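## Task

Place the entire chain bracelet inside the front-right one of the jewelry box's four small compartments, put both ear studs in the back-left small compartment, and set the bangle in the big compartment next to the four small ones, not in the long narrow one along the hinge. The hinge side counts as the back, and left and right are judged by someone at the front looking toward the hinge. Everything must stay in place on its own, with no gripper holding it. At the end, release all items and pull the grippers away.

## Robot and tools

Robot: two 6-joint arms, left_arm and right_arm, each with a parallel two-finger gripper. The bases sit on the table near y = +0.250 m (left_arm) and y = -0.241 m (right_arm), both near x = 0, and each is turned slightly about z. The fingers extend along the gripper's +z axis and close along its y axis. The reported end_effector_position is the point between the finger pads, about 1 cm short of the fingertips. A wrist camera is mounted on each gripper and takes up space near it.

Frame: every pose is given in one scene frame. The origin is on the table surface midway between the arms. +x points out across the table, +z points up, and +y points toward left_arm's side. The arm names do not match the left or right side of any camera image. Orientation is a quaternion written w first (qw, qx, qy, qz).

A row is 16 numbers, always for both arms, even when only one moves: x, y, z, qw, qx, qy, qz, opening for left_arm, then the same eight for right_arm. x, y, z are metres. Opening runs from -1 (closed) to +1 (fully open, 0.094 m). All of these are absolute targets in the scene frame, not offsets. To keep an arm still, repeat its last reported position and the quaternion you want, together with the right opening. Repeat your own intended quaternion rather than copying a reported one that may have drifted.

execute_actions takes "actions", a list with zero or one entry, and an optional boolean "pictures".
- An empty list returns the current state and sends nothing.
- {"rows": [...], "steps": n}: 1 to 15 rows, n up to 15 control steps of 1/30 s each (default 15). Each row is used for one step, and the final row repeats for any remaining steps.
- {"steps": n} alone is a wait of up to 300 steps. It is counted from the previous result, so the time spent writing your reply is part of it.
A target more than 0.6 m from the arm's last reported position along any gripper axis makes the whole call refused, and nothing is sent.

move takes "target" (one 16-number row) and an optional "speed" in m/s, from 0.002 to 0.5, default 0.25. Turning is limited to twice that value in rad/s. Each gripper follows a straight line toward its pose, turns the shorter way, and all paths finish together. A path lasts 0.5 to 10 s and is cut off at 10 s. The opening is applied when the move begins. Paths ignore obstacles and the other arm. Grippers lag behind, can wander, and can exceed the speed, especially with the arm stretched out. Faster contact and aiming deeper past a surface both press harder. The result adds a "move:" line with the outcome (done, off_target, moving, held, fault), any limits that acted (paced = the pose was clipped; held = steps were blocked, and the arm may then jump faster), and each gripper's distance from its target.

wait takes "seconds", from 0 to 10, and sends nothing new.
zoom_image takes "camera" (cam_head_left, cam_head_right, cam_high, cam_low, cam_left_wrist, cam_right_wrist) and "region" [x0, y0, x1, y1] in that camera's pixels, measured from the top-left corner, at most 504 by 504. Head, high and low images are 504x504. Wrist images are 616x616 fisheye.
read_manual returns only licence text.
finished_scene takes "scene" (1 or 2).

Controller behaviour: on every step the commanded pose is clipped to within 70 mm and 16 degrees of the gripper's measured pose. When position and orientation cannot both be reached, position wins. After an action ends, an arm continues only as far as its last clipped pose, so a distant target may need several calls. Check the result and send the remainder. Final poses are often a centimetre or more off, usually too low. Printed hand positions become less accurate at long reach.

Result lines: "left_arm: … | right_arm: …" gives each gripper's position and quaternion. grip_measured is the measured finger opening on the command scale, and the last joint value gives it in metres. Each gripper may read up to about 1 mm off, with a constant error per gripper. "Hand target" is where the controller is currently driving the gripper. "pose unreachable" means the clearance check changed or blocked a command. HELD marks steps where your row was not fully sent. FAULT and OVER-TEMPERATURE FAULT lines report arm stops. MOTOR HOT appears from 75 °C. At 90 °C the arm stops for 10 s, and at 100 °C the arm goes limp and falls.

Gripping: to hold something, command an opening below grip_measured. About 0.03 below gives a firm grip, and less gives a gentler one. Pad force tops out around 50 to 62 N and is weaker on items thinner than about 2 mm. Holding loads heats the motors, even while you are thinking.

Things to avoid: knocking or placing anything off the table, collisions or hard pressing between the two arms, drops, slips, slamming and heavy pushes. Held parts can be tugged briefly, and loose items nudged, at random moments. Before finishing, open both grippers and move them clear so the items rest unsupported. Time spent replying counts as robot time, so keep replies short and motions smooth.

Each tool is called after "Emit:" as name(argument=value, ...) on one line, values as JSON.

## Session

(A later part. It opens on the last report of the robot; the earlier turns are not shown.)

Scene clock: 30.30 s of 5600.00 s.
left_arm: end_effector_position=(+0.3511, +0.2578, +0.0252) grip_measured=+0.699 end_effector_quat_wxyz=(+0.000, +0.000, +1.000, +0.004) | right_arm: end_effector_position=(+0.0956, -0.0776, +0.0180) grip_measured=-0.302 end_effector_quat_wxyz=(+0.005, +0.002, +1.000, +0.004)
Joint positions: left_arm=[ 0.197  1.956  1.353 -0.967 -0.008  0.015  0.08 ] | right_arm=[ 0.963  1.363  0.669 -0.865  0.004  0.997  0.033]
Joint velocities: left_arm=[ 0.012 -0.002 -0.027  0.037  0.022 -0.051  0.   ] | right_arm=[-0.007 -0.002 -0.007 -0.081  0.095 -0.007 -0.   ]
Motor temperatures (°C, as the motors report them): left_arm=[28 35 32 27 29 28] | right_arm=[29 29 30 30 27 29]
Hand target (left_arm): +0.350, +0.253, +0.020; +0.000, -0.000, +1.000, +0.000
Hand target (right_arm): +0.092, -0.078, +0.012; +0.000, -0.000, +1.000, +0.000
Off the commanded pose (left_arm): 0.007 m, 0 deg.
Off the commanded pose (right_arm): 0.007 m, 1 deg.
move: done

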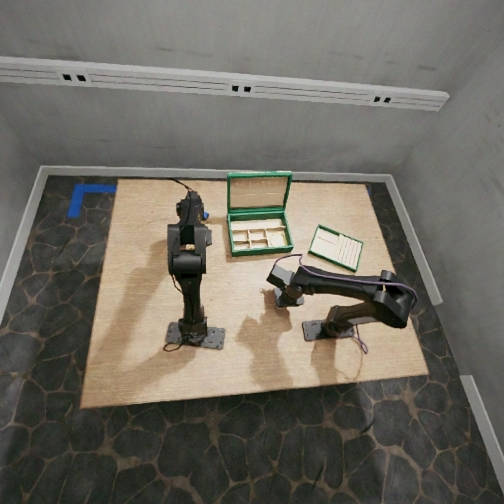

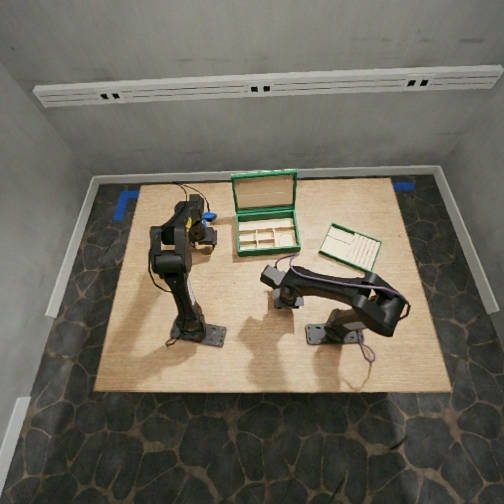

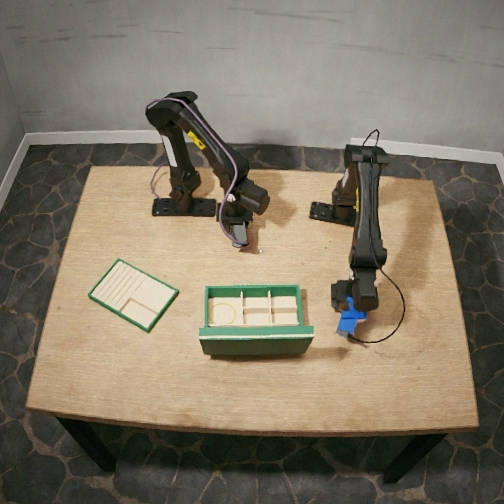

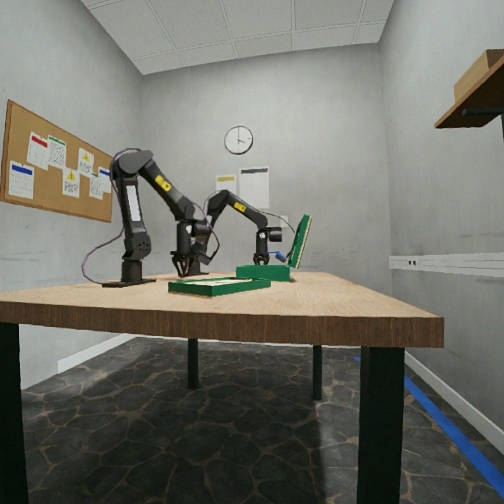

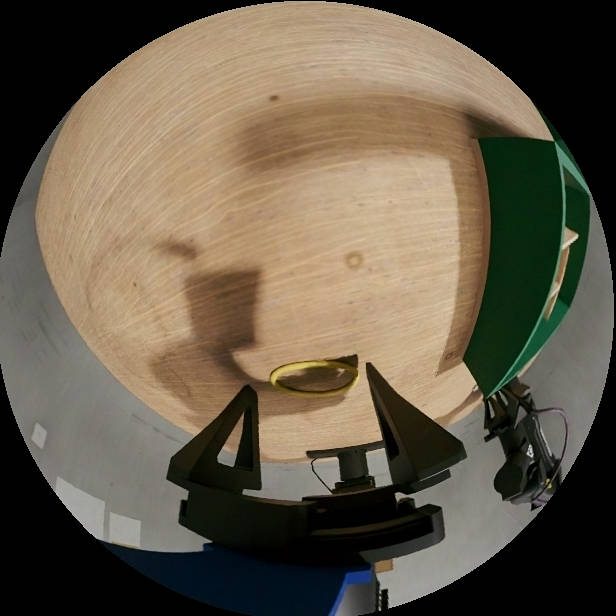

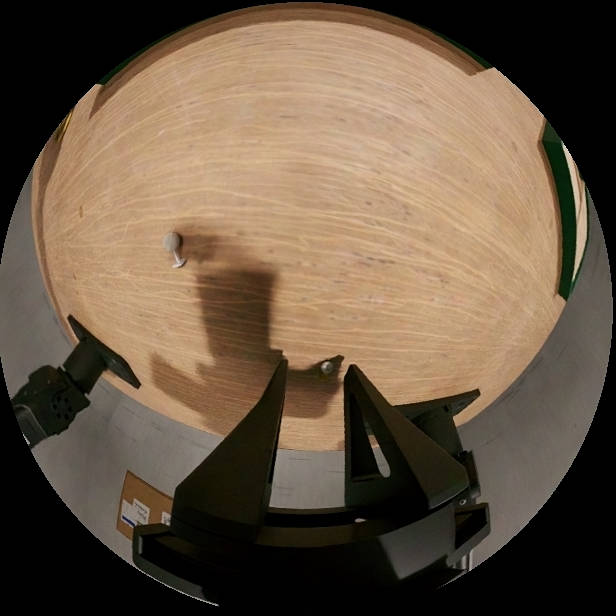

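Emit:
move(target=[0.343,0.248,0.01,0,0,1,0,0.7,0.083,-0.083,0.005,0,0,1,0,-0.3], speed=0.03)

Scene clock: 33.50 s of 5600.00 s.
left_arm: end_effector_position=(+0.3431, +0.2534, +0.0136) grip_measured=+0.699 end_effector_quat_wxyz=(-0.006, +0.000, +1.000, +0.004) | right_arm: end_effector_position=(+0.0851, -0.0844, +0.0072) grip_measured=-0.302 end_effector_quat_wxyz=(-0.001, +0.002, +1.000, -0.006)
Joint positions: left_arm=[ 0.185  1.956  1.303 -0.93  -0.008  0.003  0.08 ] | right_arm=[ 0.991  1.363  0.621 -0.841  0.004  1.024  0.033]
Joint velocities: left_arm=[ 0.002  0.012 -0.007 -0.007  0.022 -0.051 -0.001] | right_arm=[ 0.017 -0.007 -0.002  0.007  0.037 -0.007  0.001]
Motor temperatures (°C, as the motors report them): left_arm=[28 35 32 27 29 28] | right_arm=[29 30 30 30 27 29]
Hand target (left_arm): +0.343, +0.248, +0.010; -0.000, -0.000, +1.000, -0.000
Hand target (right_arm): +0.083, -0.083, +0.005; +0.000, +0.000, +1.000, -0.000
Off the commanded pose (left_arm): 0.006 m, 1 deg.
Off the commanded pose (right_arm): 0.003 m, 1 deg.
move: done

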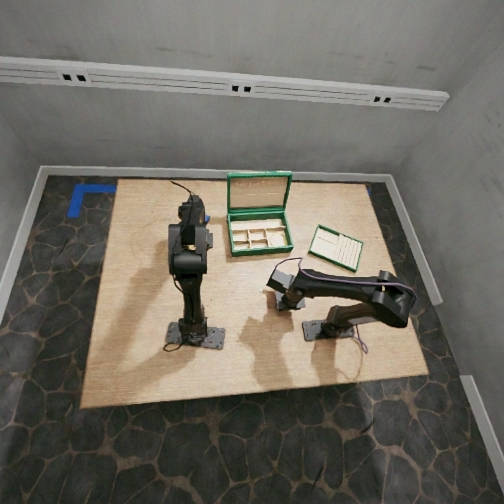

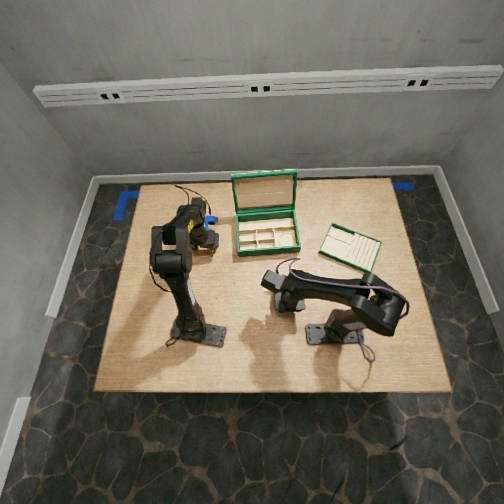

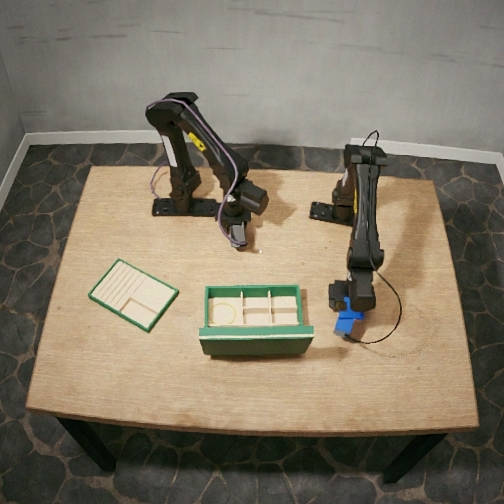

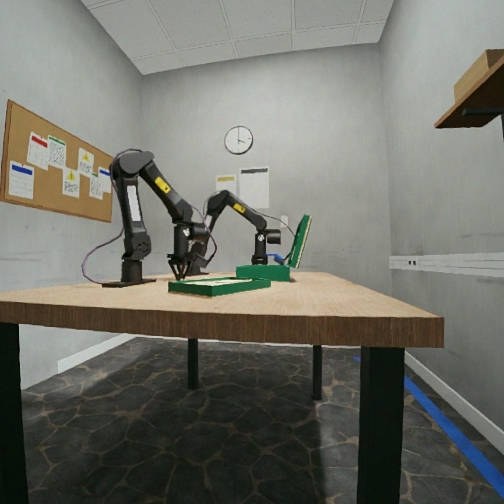

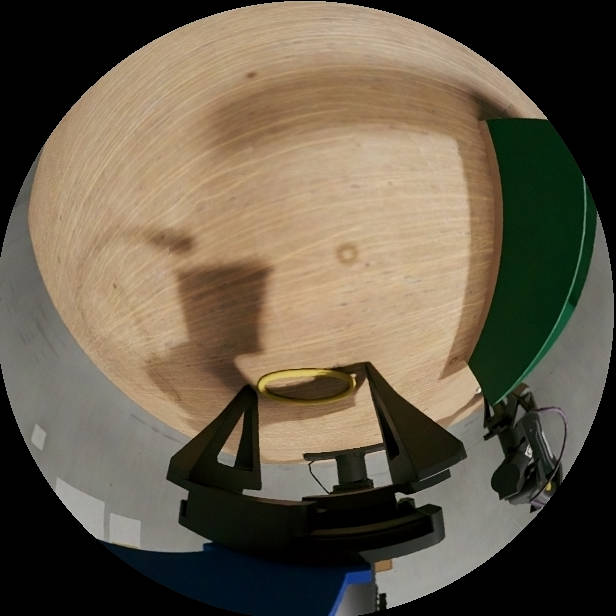

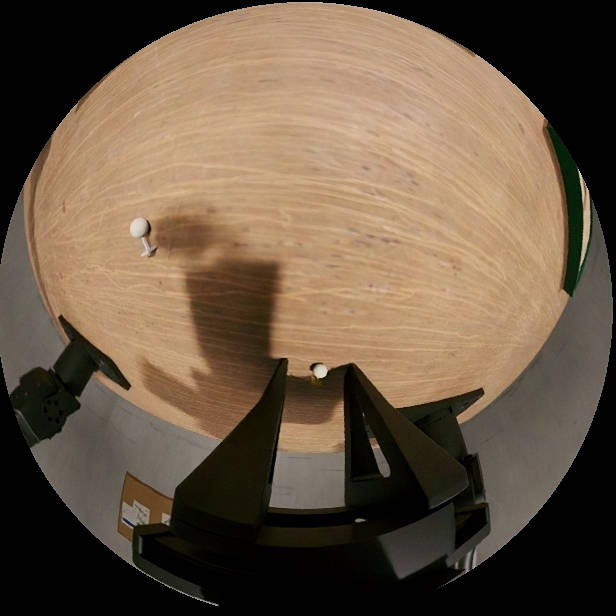

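Emit:
move(target=[0.335,0.248,0.01,0,0,1,0,0.7,0.078,-0.083,0.006,0,0,1,0,-0.3], speed=0.03)

Emit:
move(target=[0.335,0.248,0.01,0,0,1,0,-1,0.078,-0.083,0.006,0,0,1,0,-0.9])

Emit:
move(target=[0.335,0.248,0.13,0,0,1,0,-1,0.078,-0.083,0.08,0,0,1,0,-0.9], speed=0.1)

Scene clock: 35.47 s of 5600.00 s.
left_arm: end_effector_position=(+0.3424, +0.2533, +0.0132) grip_measured=+0.699 end_effector_quat_wxyz=(+0.004, -0.001, +1.000, +0.004) | right_arm: end_effector_position=(+0.0818, -0.0815, +0.0072) grip_measured=-0.302 end_effector_quat_wxyz=(-0.001, +0.001, +1.000, -0.004)
Joint positions: left_arm=[ 0.185  1.937  1.273 -0.9   -0.008 -0.     0.08 ] | right_arm=[ 1.014  1.363  0.621 -0.837  0.003  1.047  0.033]
Joint velocities: left_arm=[-0.012  0.017 -0.002  0.007  0.022  0.022  0.   ] | right_arm=[ 0.002 -0.012 -0.012  0.007 -0.051 -0.037 -0.   ]
Motor temperatures (°C, as the motors report them): left_arm=[28 35 32 27 29 28] | right_arm=[29 30 30 30 27 29]
Hand target (left_arm): +0.335, +0.248, +0.010; -0.000, +0.000, +1.000, -0.000
Hand target (right_arm): +0.078, -0.083, +0.006; -0.000, +0.000, +1.000, -0.000
Off the commanded pose (left_arm): 0.010 m, 1 deg.
Off the commanded pose (right_arm): 0.004 m, 1 deg.
move: done

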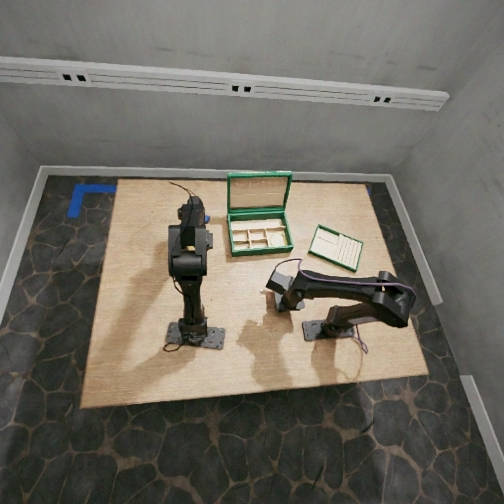

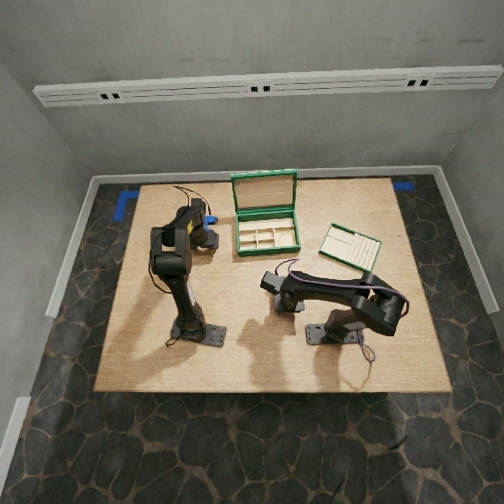

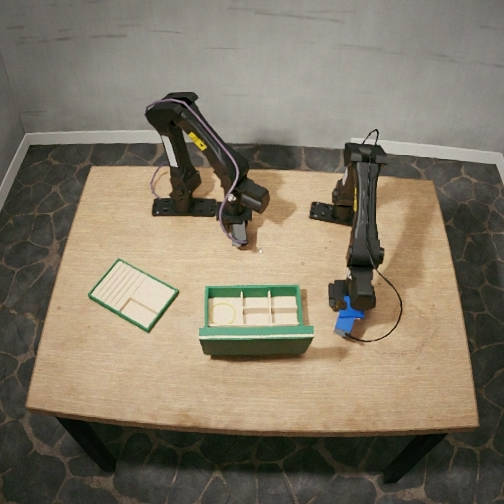

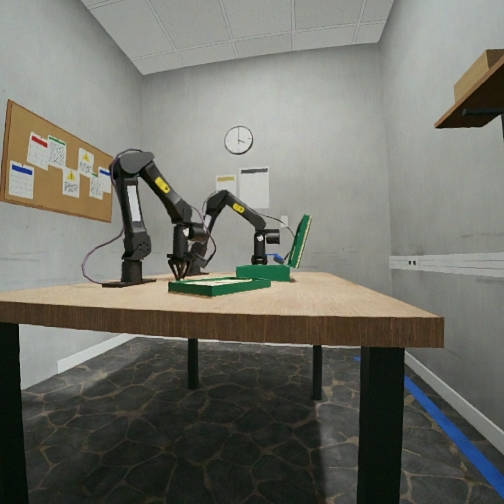

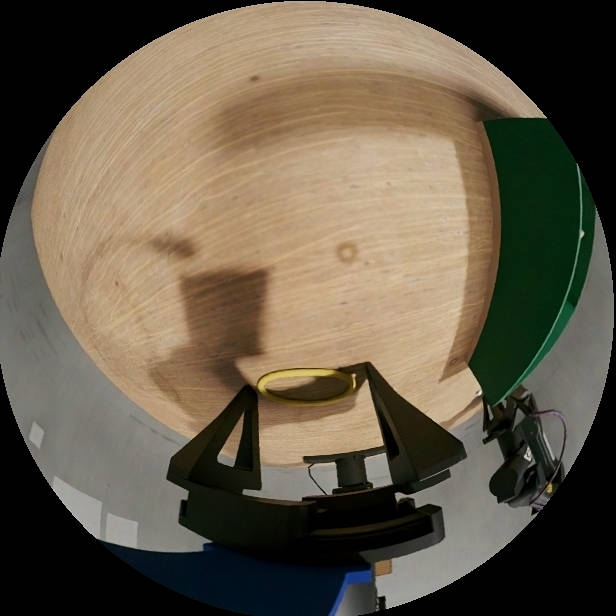

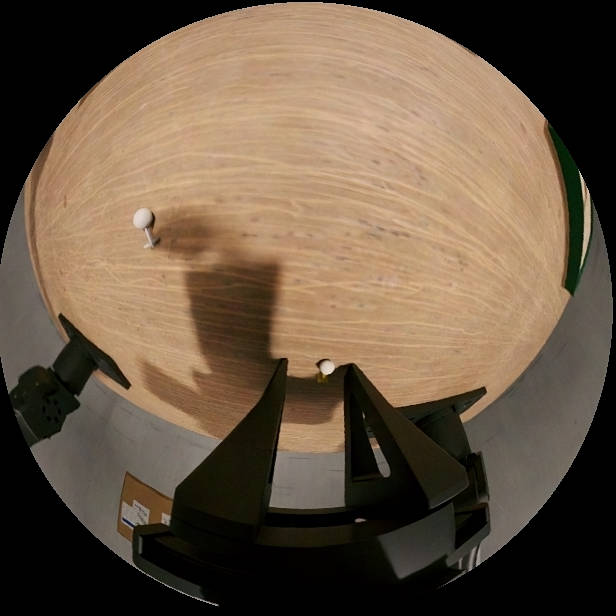

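Scene clock: 36.17 s of 5600.00 s.
left_arm: end_effector_position=(+0.3424, +0.2533, +0.0132) grip_measured=-0.893 end_effector_quat_wxyz=(+0.004, -0.001, +1.000, +0.004) | right_arm: end_effector_position=(+0.0818, -0.0815, +0.0072) grip_measured=-0.893 end_effector_quat_wxyz=(-0.001, +0.002, +1.000, -0.004)
Joint positions: left_arm=[ 0.185  1.937  1.273 -0.9   -0.008 -0.     0.005] | right_arm=[ 1.014  1.363  0.621 -0.837  0.003  1.049  0.005]
Joint velocities: left_arm=[-0.022  0.002  0.007 -0.007 -0.051 -0.051 -0.001] | right_arm=[ 0.002 -0.002 -0.017 -0.007 -0.051  0.007  0.   ]
Motor temperatures (°C, as the motors report them): left_arm=[28 35 32 27 29 28] | right_arm=[29 30 30 30 27 29]
Hand target (left_arm): +0.335, +0.248, +0.010; -0.000, +0.000, +1.000, +0.000
Hand target (right_arm): +0.078, -0.083, +0.006; -0.000, -0.000, +1.000, -0.000
Off the commanded pose (left_arm): 0.010 m, 1 deg.
Off the commanded pose (right_arm): 0.004 m, 1 deg.
move: done

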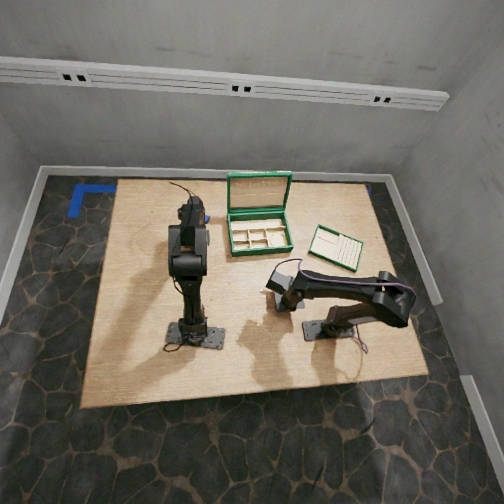

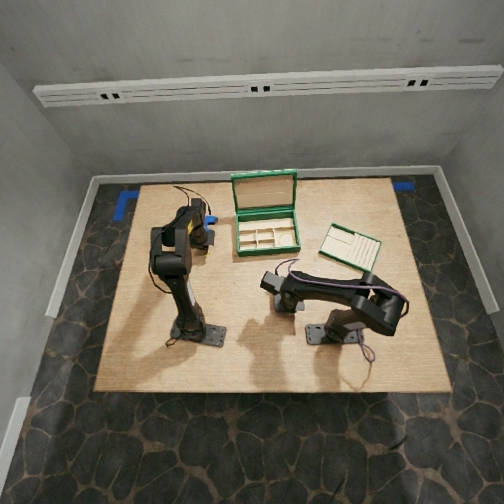

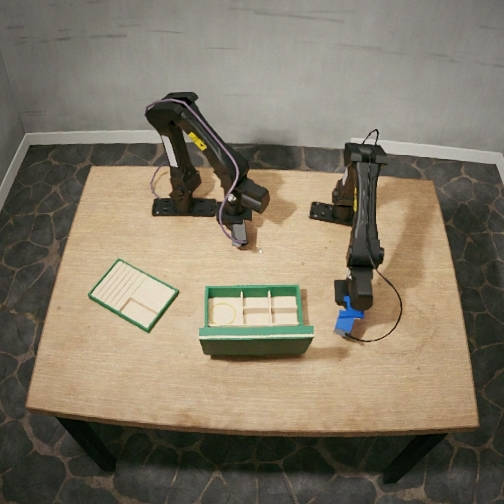

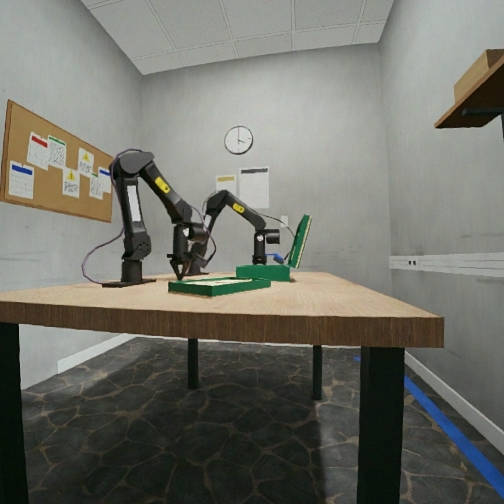

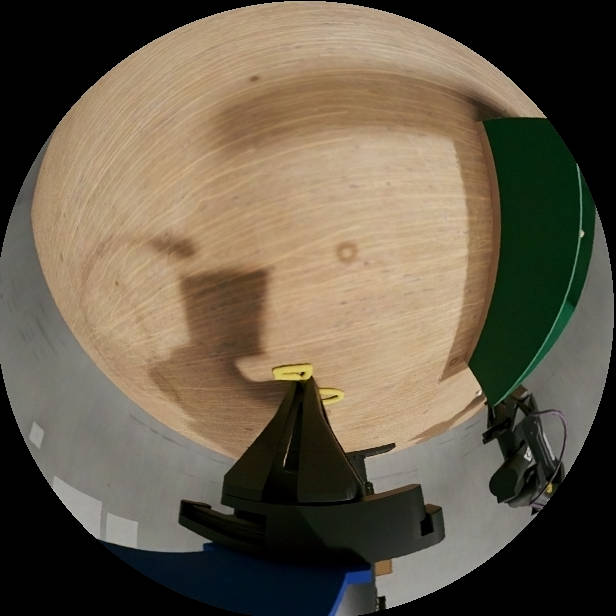

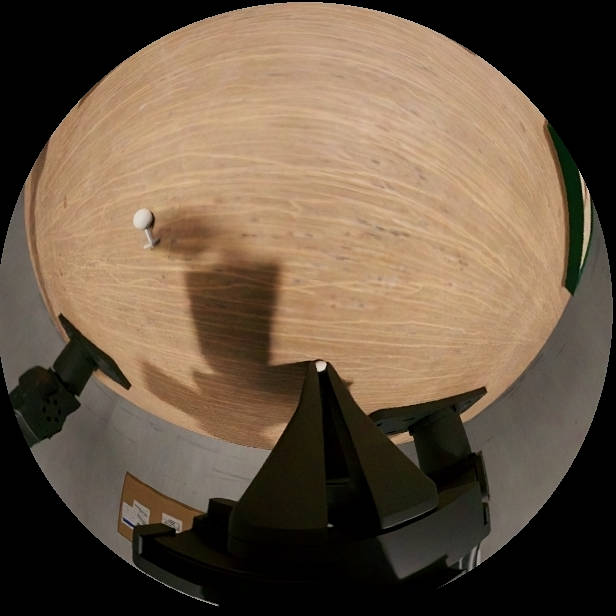

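Scene clock: 37.93 s of 5600.00 s.
left_arm: end_effector_position=(+0.3257, +0.2533, +0.1134) grip_measured=-0.993 end_effector_quat_wxyz=(-0.028, -0.001, +1.000, +0.004) | right_arm: end_effector_position=(+0.0805, -0.0838, +0.0714) grip_measured=-0.893 end_effector_quat_wxyz=(-0.002, +0.003, +1.000, -0.007)
Joint positions: left_arm=[ 0.185  1.846  1.561 -1.342 -0.008 -0.     0.   ] | right_arm=[ 1.014  1.256  0.817 -1.146  0.003  1.049  0.005]
Joint velocities: left_arm=[-0.017  0.017  0.002 -0.022 -0.081 -0.022  0.   ] | right_arm=[-0.012  0.007 -0.012  0.037 -0.095 -0.066 -0.001]
Motor temperatures (°C, as the motors report them): left_arm=[28 36 32 27 29 28] | right_arm=[29 30 30 30 27 29]
Hand target (left_arm): +0.333, +0.248, +0.130; +0.000, +0.000, +1.000, -0.000
Hand target (right_arm): +0.079, -0.082, +0.079; -0.000, +0.000, +1.000, +0.000
Off the commanded pose (left_arm): 0.020 m, 3 deg.
Off the commanded pose (right_arm): 0.009 m, 1 deg.
move: off_target (left_arm)

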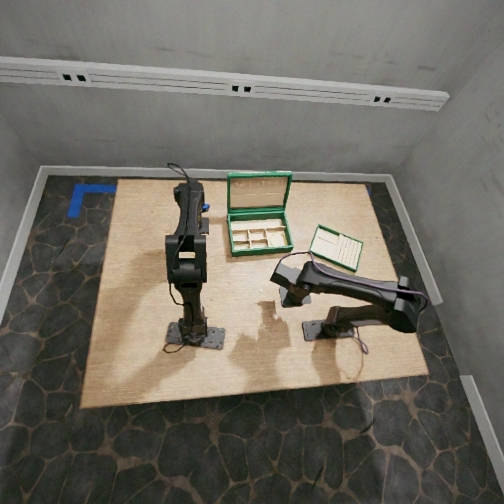

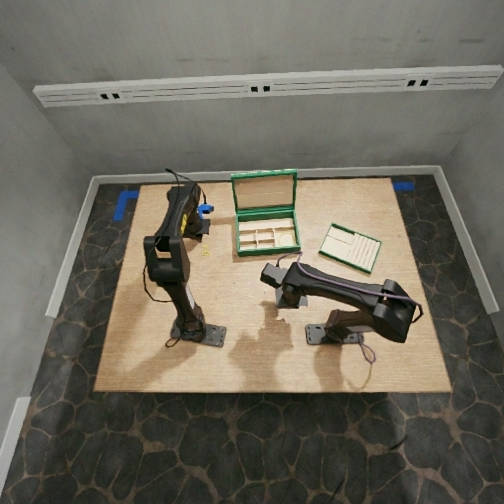

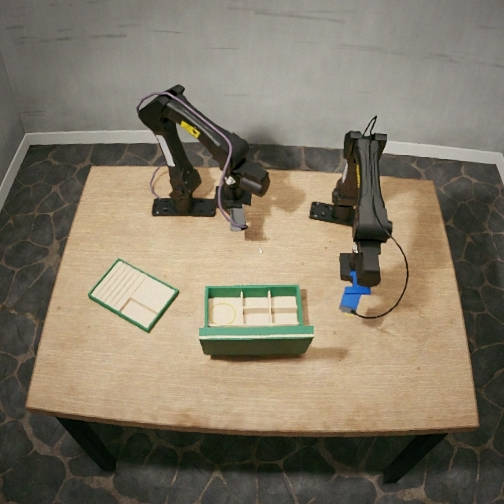

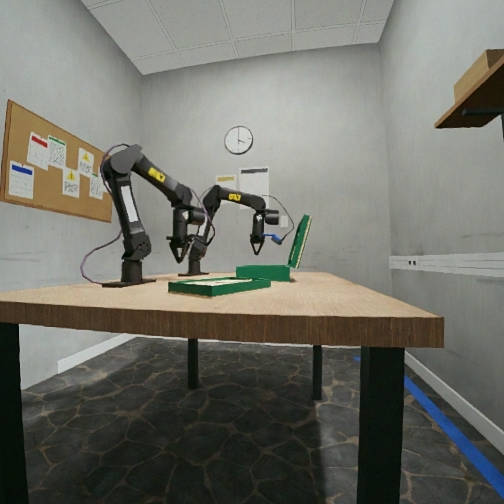

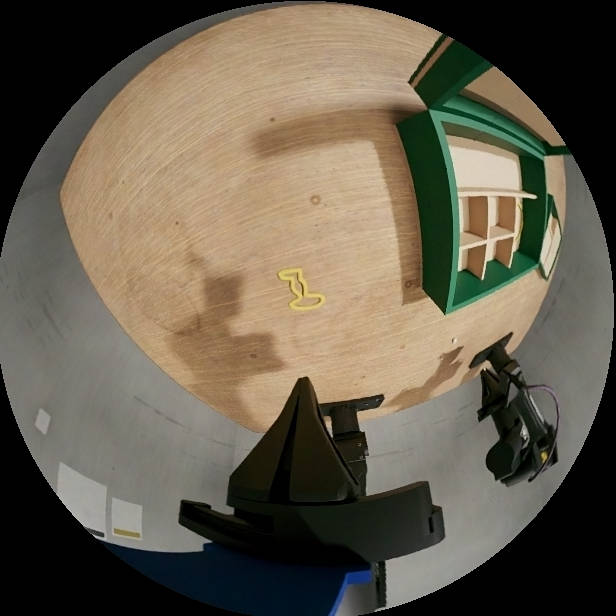

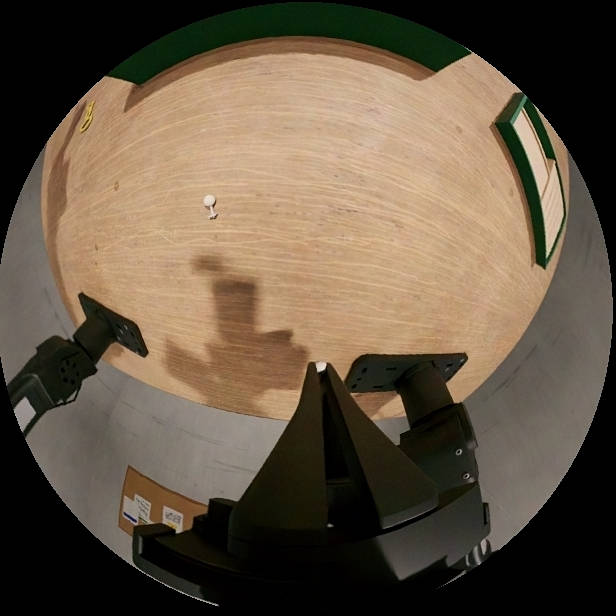

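Emit:
move(target=[0.343,0.25,0.008,0,0,1,0,-0.5,0.38,0.06,0.12,0.26,0,0.966,0,-0.915], speed=0.12)

Scene clock: 42.13 s of 5600.00 s.
left_arm: end_effector_position=(+0.3436, +0.2534, +0.0138) grip_measured=-0.501 end_effector_quat_wxyz=(-0.002, -0.001, +1.000, +0.004) | right_arm: end_effector_position=(+0.3722, +0.0583, +0.1176) grip_measured=-0.906 end_effector_quat_wxyz=(+0.249, -0.001, +0.969, +0.006)
Joint positions: left_arm=[ 0.185  1.95   1.295 -0.92  -0.008 -0.     0.023] | right_arm=[ 0.754  2.053  1.759 -0.897  0.339  0.716  0.004]
Joint velocities: left_arm=[-0.017 -0.007 -0.017  0.051  0.007 -0.095  0.   ] | right_arm=[-0.007 -0.002  0.022 -0.007  0.037  0.037 -0.002]
Motor temperatures (°C, as the motors report them): left_arm=[28 35 32 27 29 28] | right_arm=[29 30 30 30 27 29]
Hand target (left_arm): +0.344, +0.250, +0.008; -0.000, -0.000, +1.000, +0.000
Hand target (right_arm): +0.380, +0.057, +0.120; +0.258, +0.002, +0.966, +0.003
Off the commanded pose (left_arm): 0.007 m, 1 deg.
Off the commanded pose (right_arm): 0.008 m, 1 deg.
move: done

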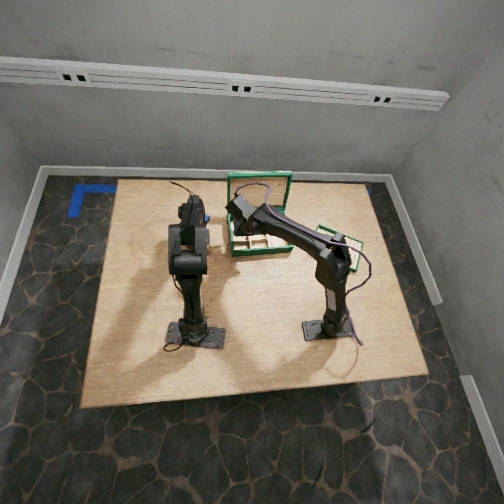

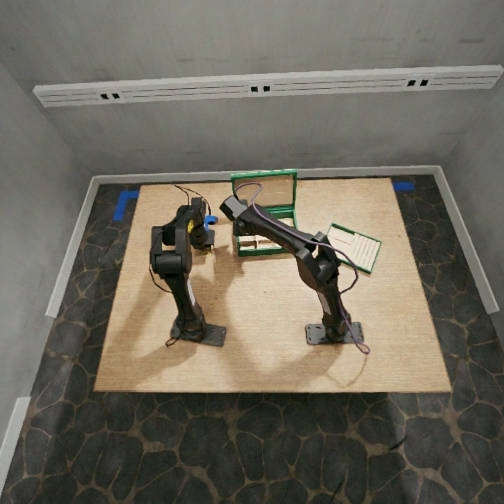

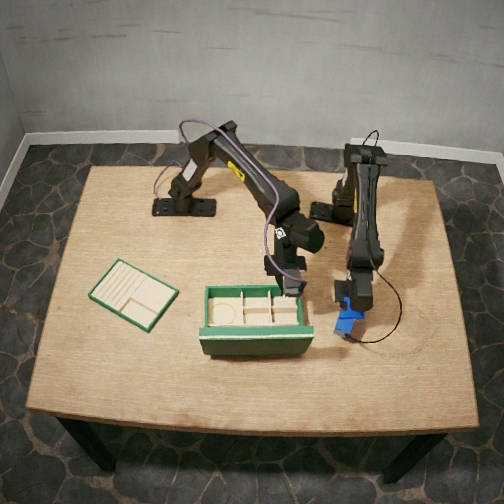

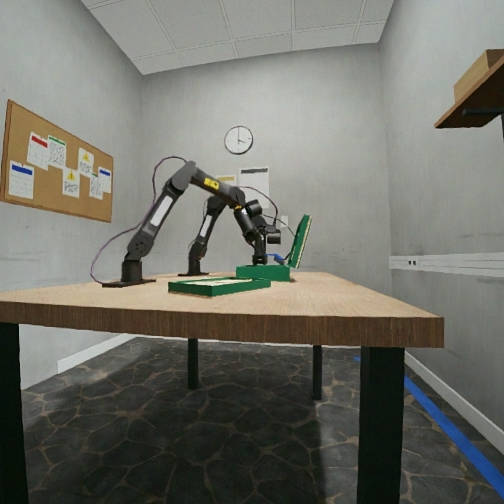

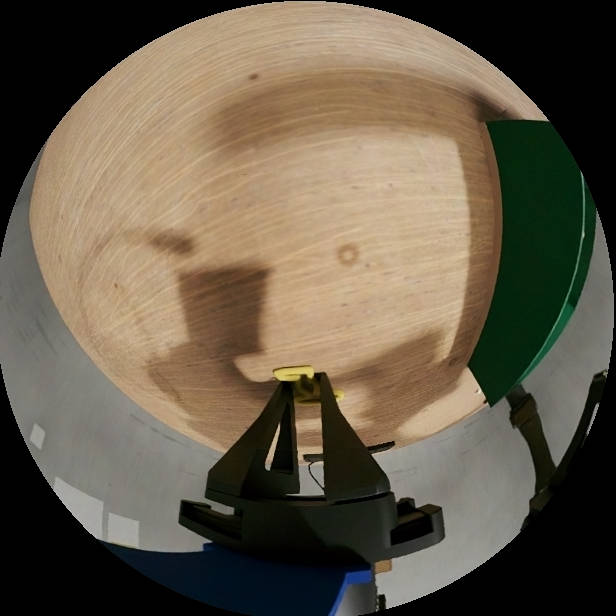

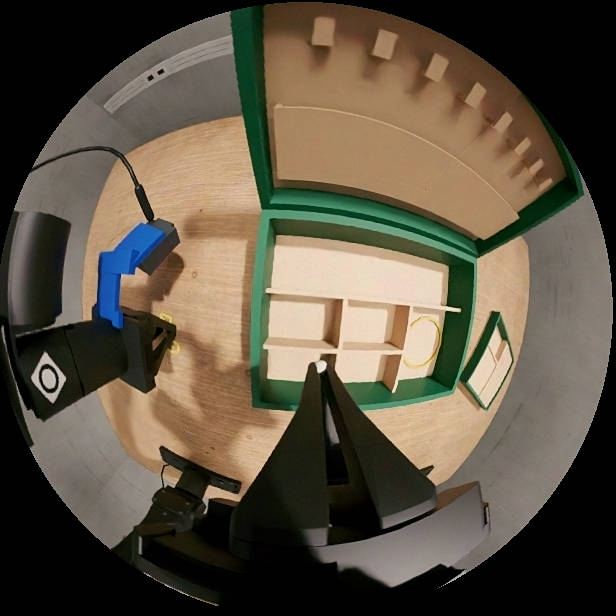

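Emit:
move(target=[0.343,0.25,0.008,0,0,1,0,-0.92,0.405,0.07,0.06,0.26,0,0.966,0,-0.915], speed=0.06)

Scene clock: 44.70 s of 5600.00 s.
left_arm: end_effector_position=(+0.3441, +0.2540, +0.0176) grip_measured=-0.919 end_effector_quat_wxyz=(+0.002, -0.001, +1.000, +0.006) | right_arm: end_effector_position=(+0.3999, +0.0743, +0.0652) grip_measured=-0.906 end_effector_quat_wxyz=(+0.257, -0.003, +0.966, +0.007)
Joint positions: left_arm=[ 0.185  1.939  1.295 -0.923 -0.012 -0.     0.004] | right_arm=[ 0.738  2.193  1.759 -0.736  0.34   0.693  0.004]
Joint velocities: left_arm=[ 0.007 -0.007  0.012 -0.095  0.007  0.037  0.   ] | right_arm=[-0.012 -0.002 -0.017  0.066 -0.066  0.051  0.   ]
Motor temperatures (°C, as the motors report them): left_arm=[28 35 32 27 29 28] | right_arm=[29 31 30 30 27 29]
Hand target (left_arm): +0.343, +0.250, +0.008; -0.000, +0.000, +1.000, -0.000
Hand target (right_arm): +0.405, +0.069, +0.060; +0.260, +0.000, +0.966, -0.000
Off the commanded pose (left_arm): 0.010 m, 1 deg.
Off the commanded pose (right_arm): 0.008 m, 1 deg.
move: done

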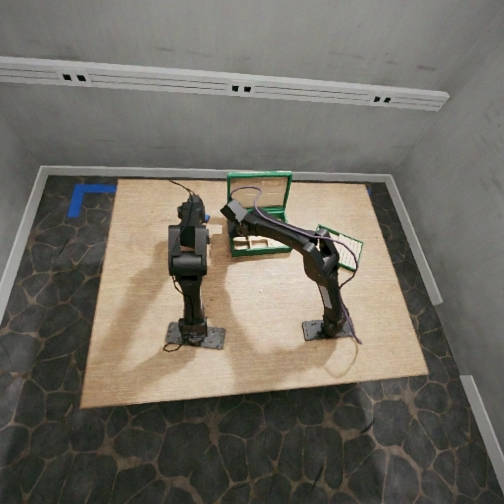

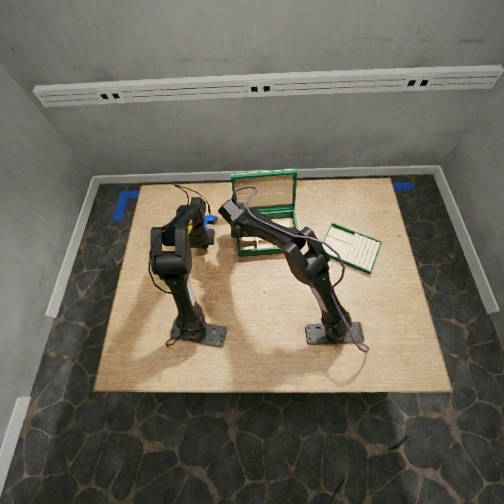

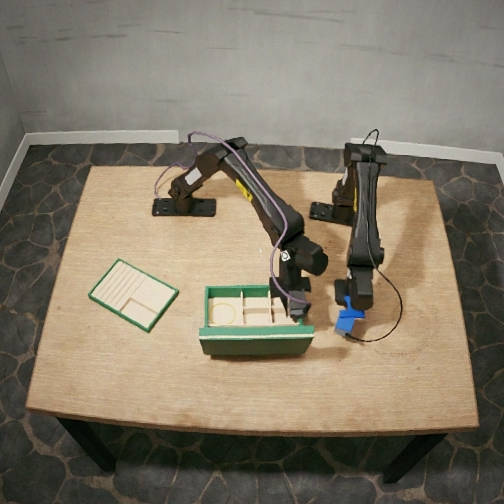

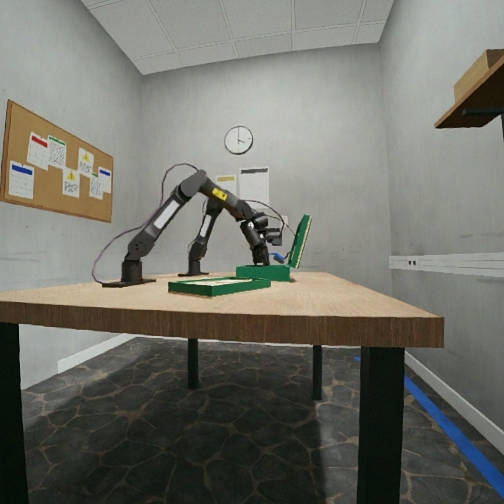

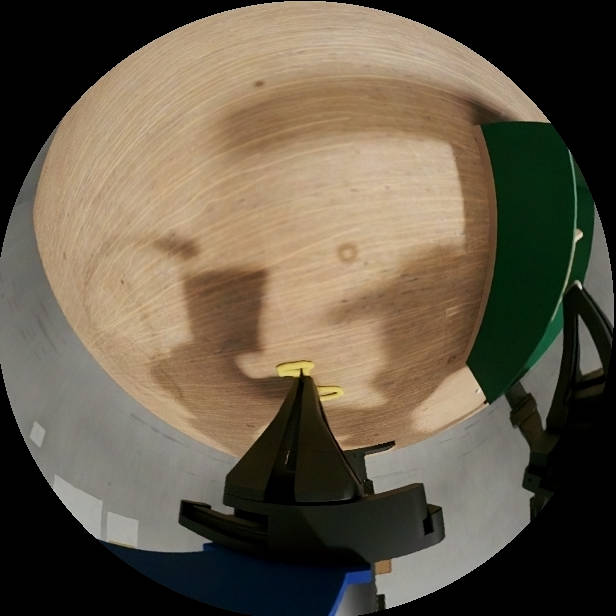

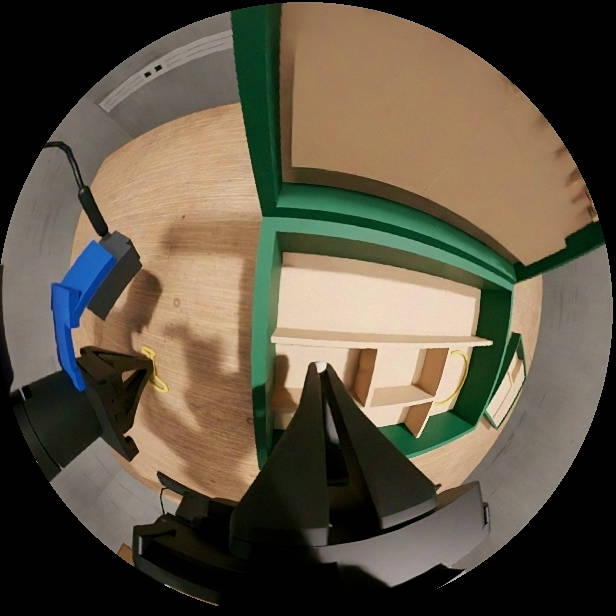

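Emit:
move(target=[0.343,0.25,0.05,0,0,1,0,-0.7,0.395,0.065,0.04,0.26,0,0.966,0,-0.915], speed=0.04)

Emit:
zoom_image(camera="cam_left_wrist", region=[210,280,410,440])

Scene clock: 47.87 s of 5600.00 s.
left_arm: end_effector_position=(+0.3297, +0.2540, +0.0329) grip_measured=-0.701 end_effector_quat_wxyz=(-0.029, -0.001, +1.000, +0.006) | right_arm: end_effector_position=(+0.3934, +0.0674, +0.0384) grip_measured=-0.906 end_effector_quat_wxyz=(+0.253, -0.004, +0.967, +0.002)
Joint positions: left_arm=[ 0.185  1.922  1.336 -1.043 -0.012 -0.     0.014] | right_arm=[ 0.738  2.193  1.654 -0.644  0.342  0.692  0.004]
Joint velocities: left_arm=[ 0.002  0.007  0.002 -0.095 -0.066  0.051  0.   ] | right_arm=[ 0.012  0.007 -0.002 -0.066  0.037  0.007 -0.   ]
Motor temperatures (°C, as the motors report them): left_arm=[28 35 32 27 29 28] | right_arm=[29 32 30 31 27 29]
Hand target (left_arm): +0.342, +0.250, +0.050; -0.000, +0.000, +1.000, -0.000
Hand target (right_arm): +0.395, +0.065, +0.040; +0.260, -0.000, +0.966, -0.000
Off the commanded pose (left_arm): 0.022 m, 3 deg.
Off the commanded pose (right_arm): 0.003 m, 1 deg.
move: off_target (left_arm)

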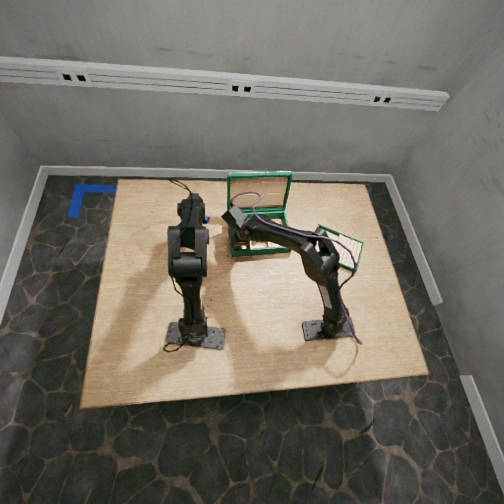

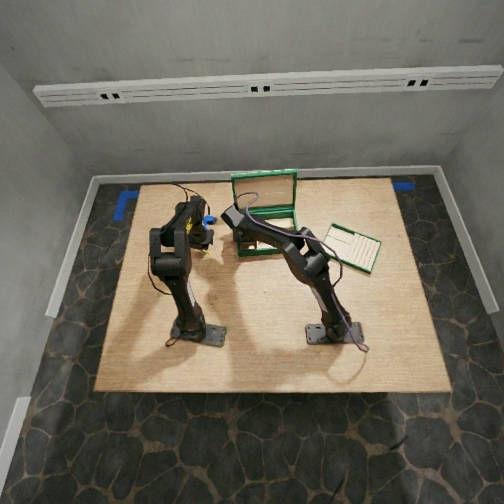

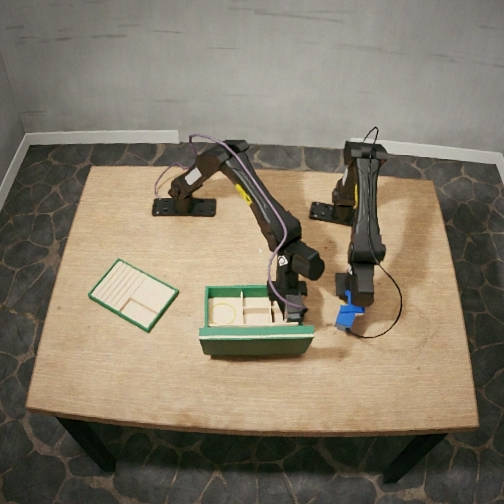

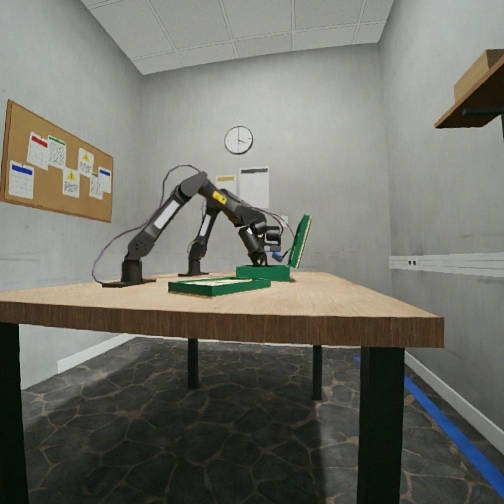

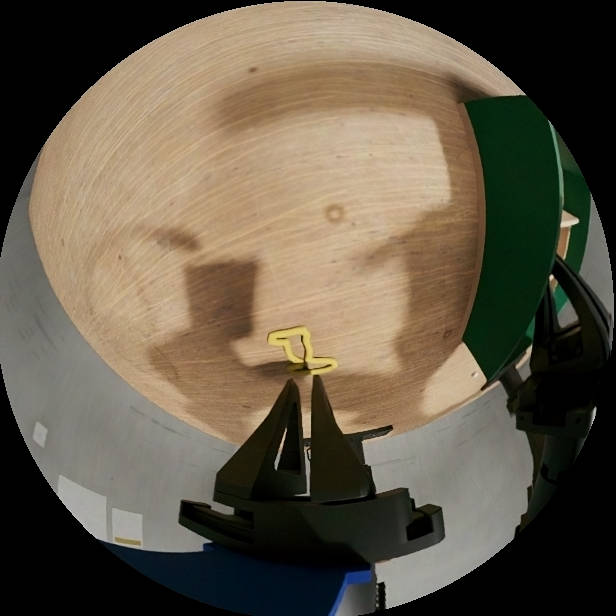

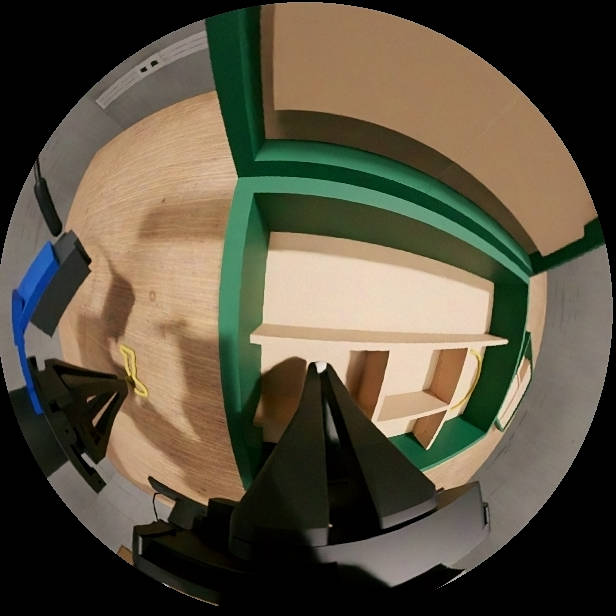

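Region (210, 280, 410, 440) of cam_left_wrist's 616x616 image, scaled by 2.520, with more detail than that image has; it fills the top 403 rows of this view, and the rest is white.

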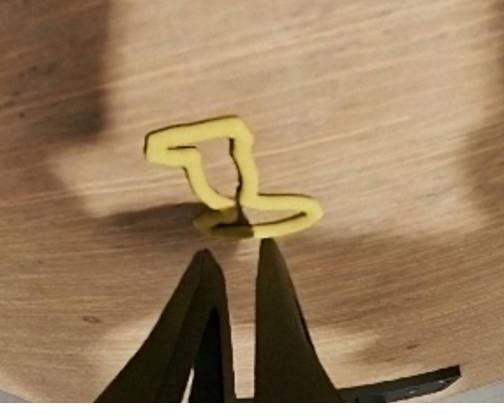

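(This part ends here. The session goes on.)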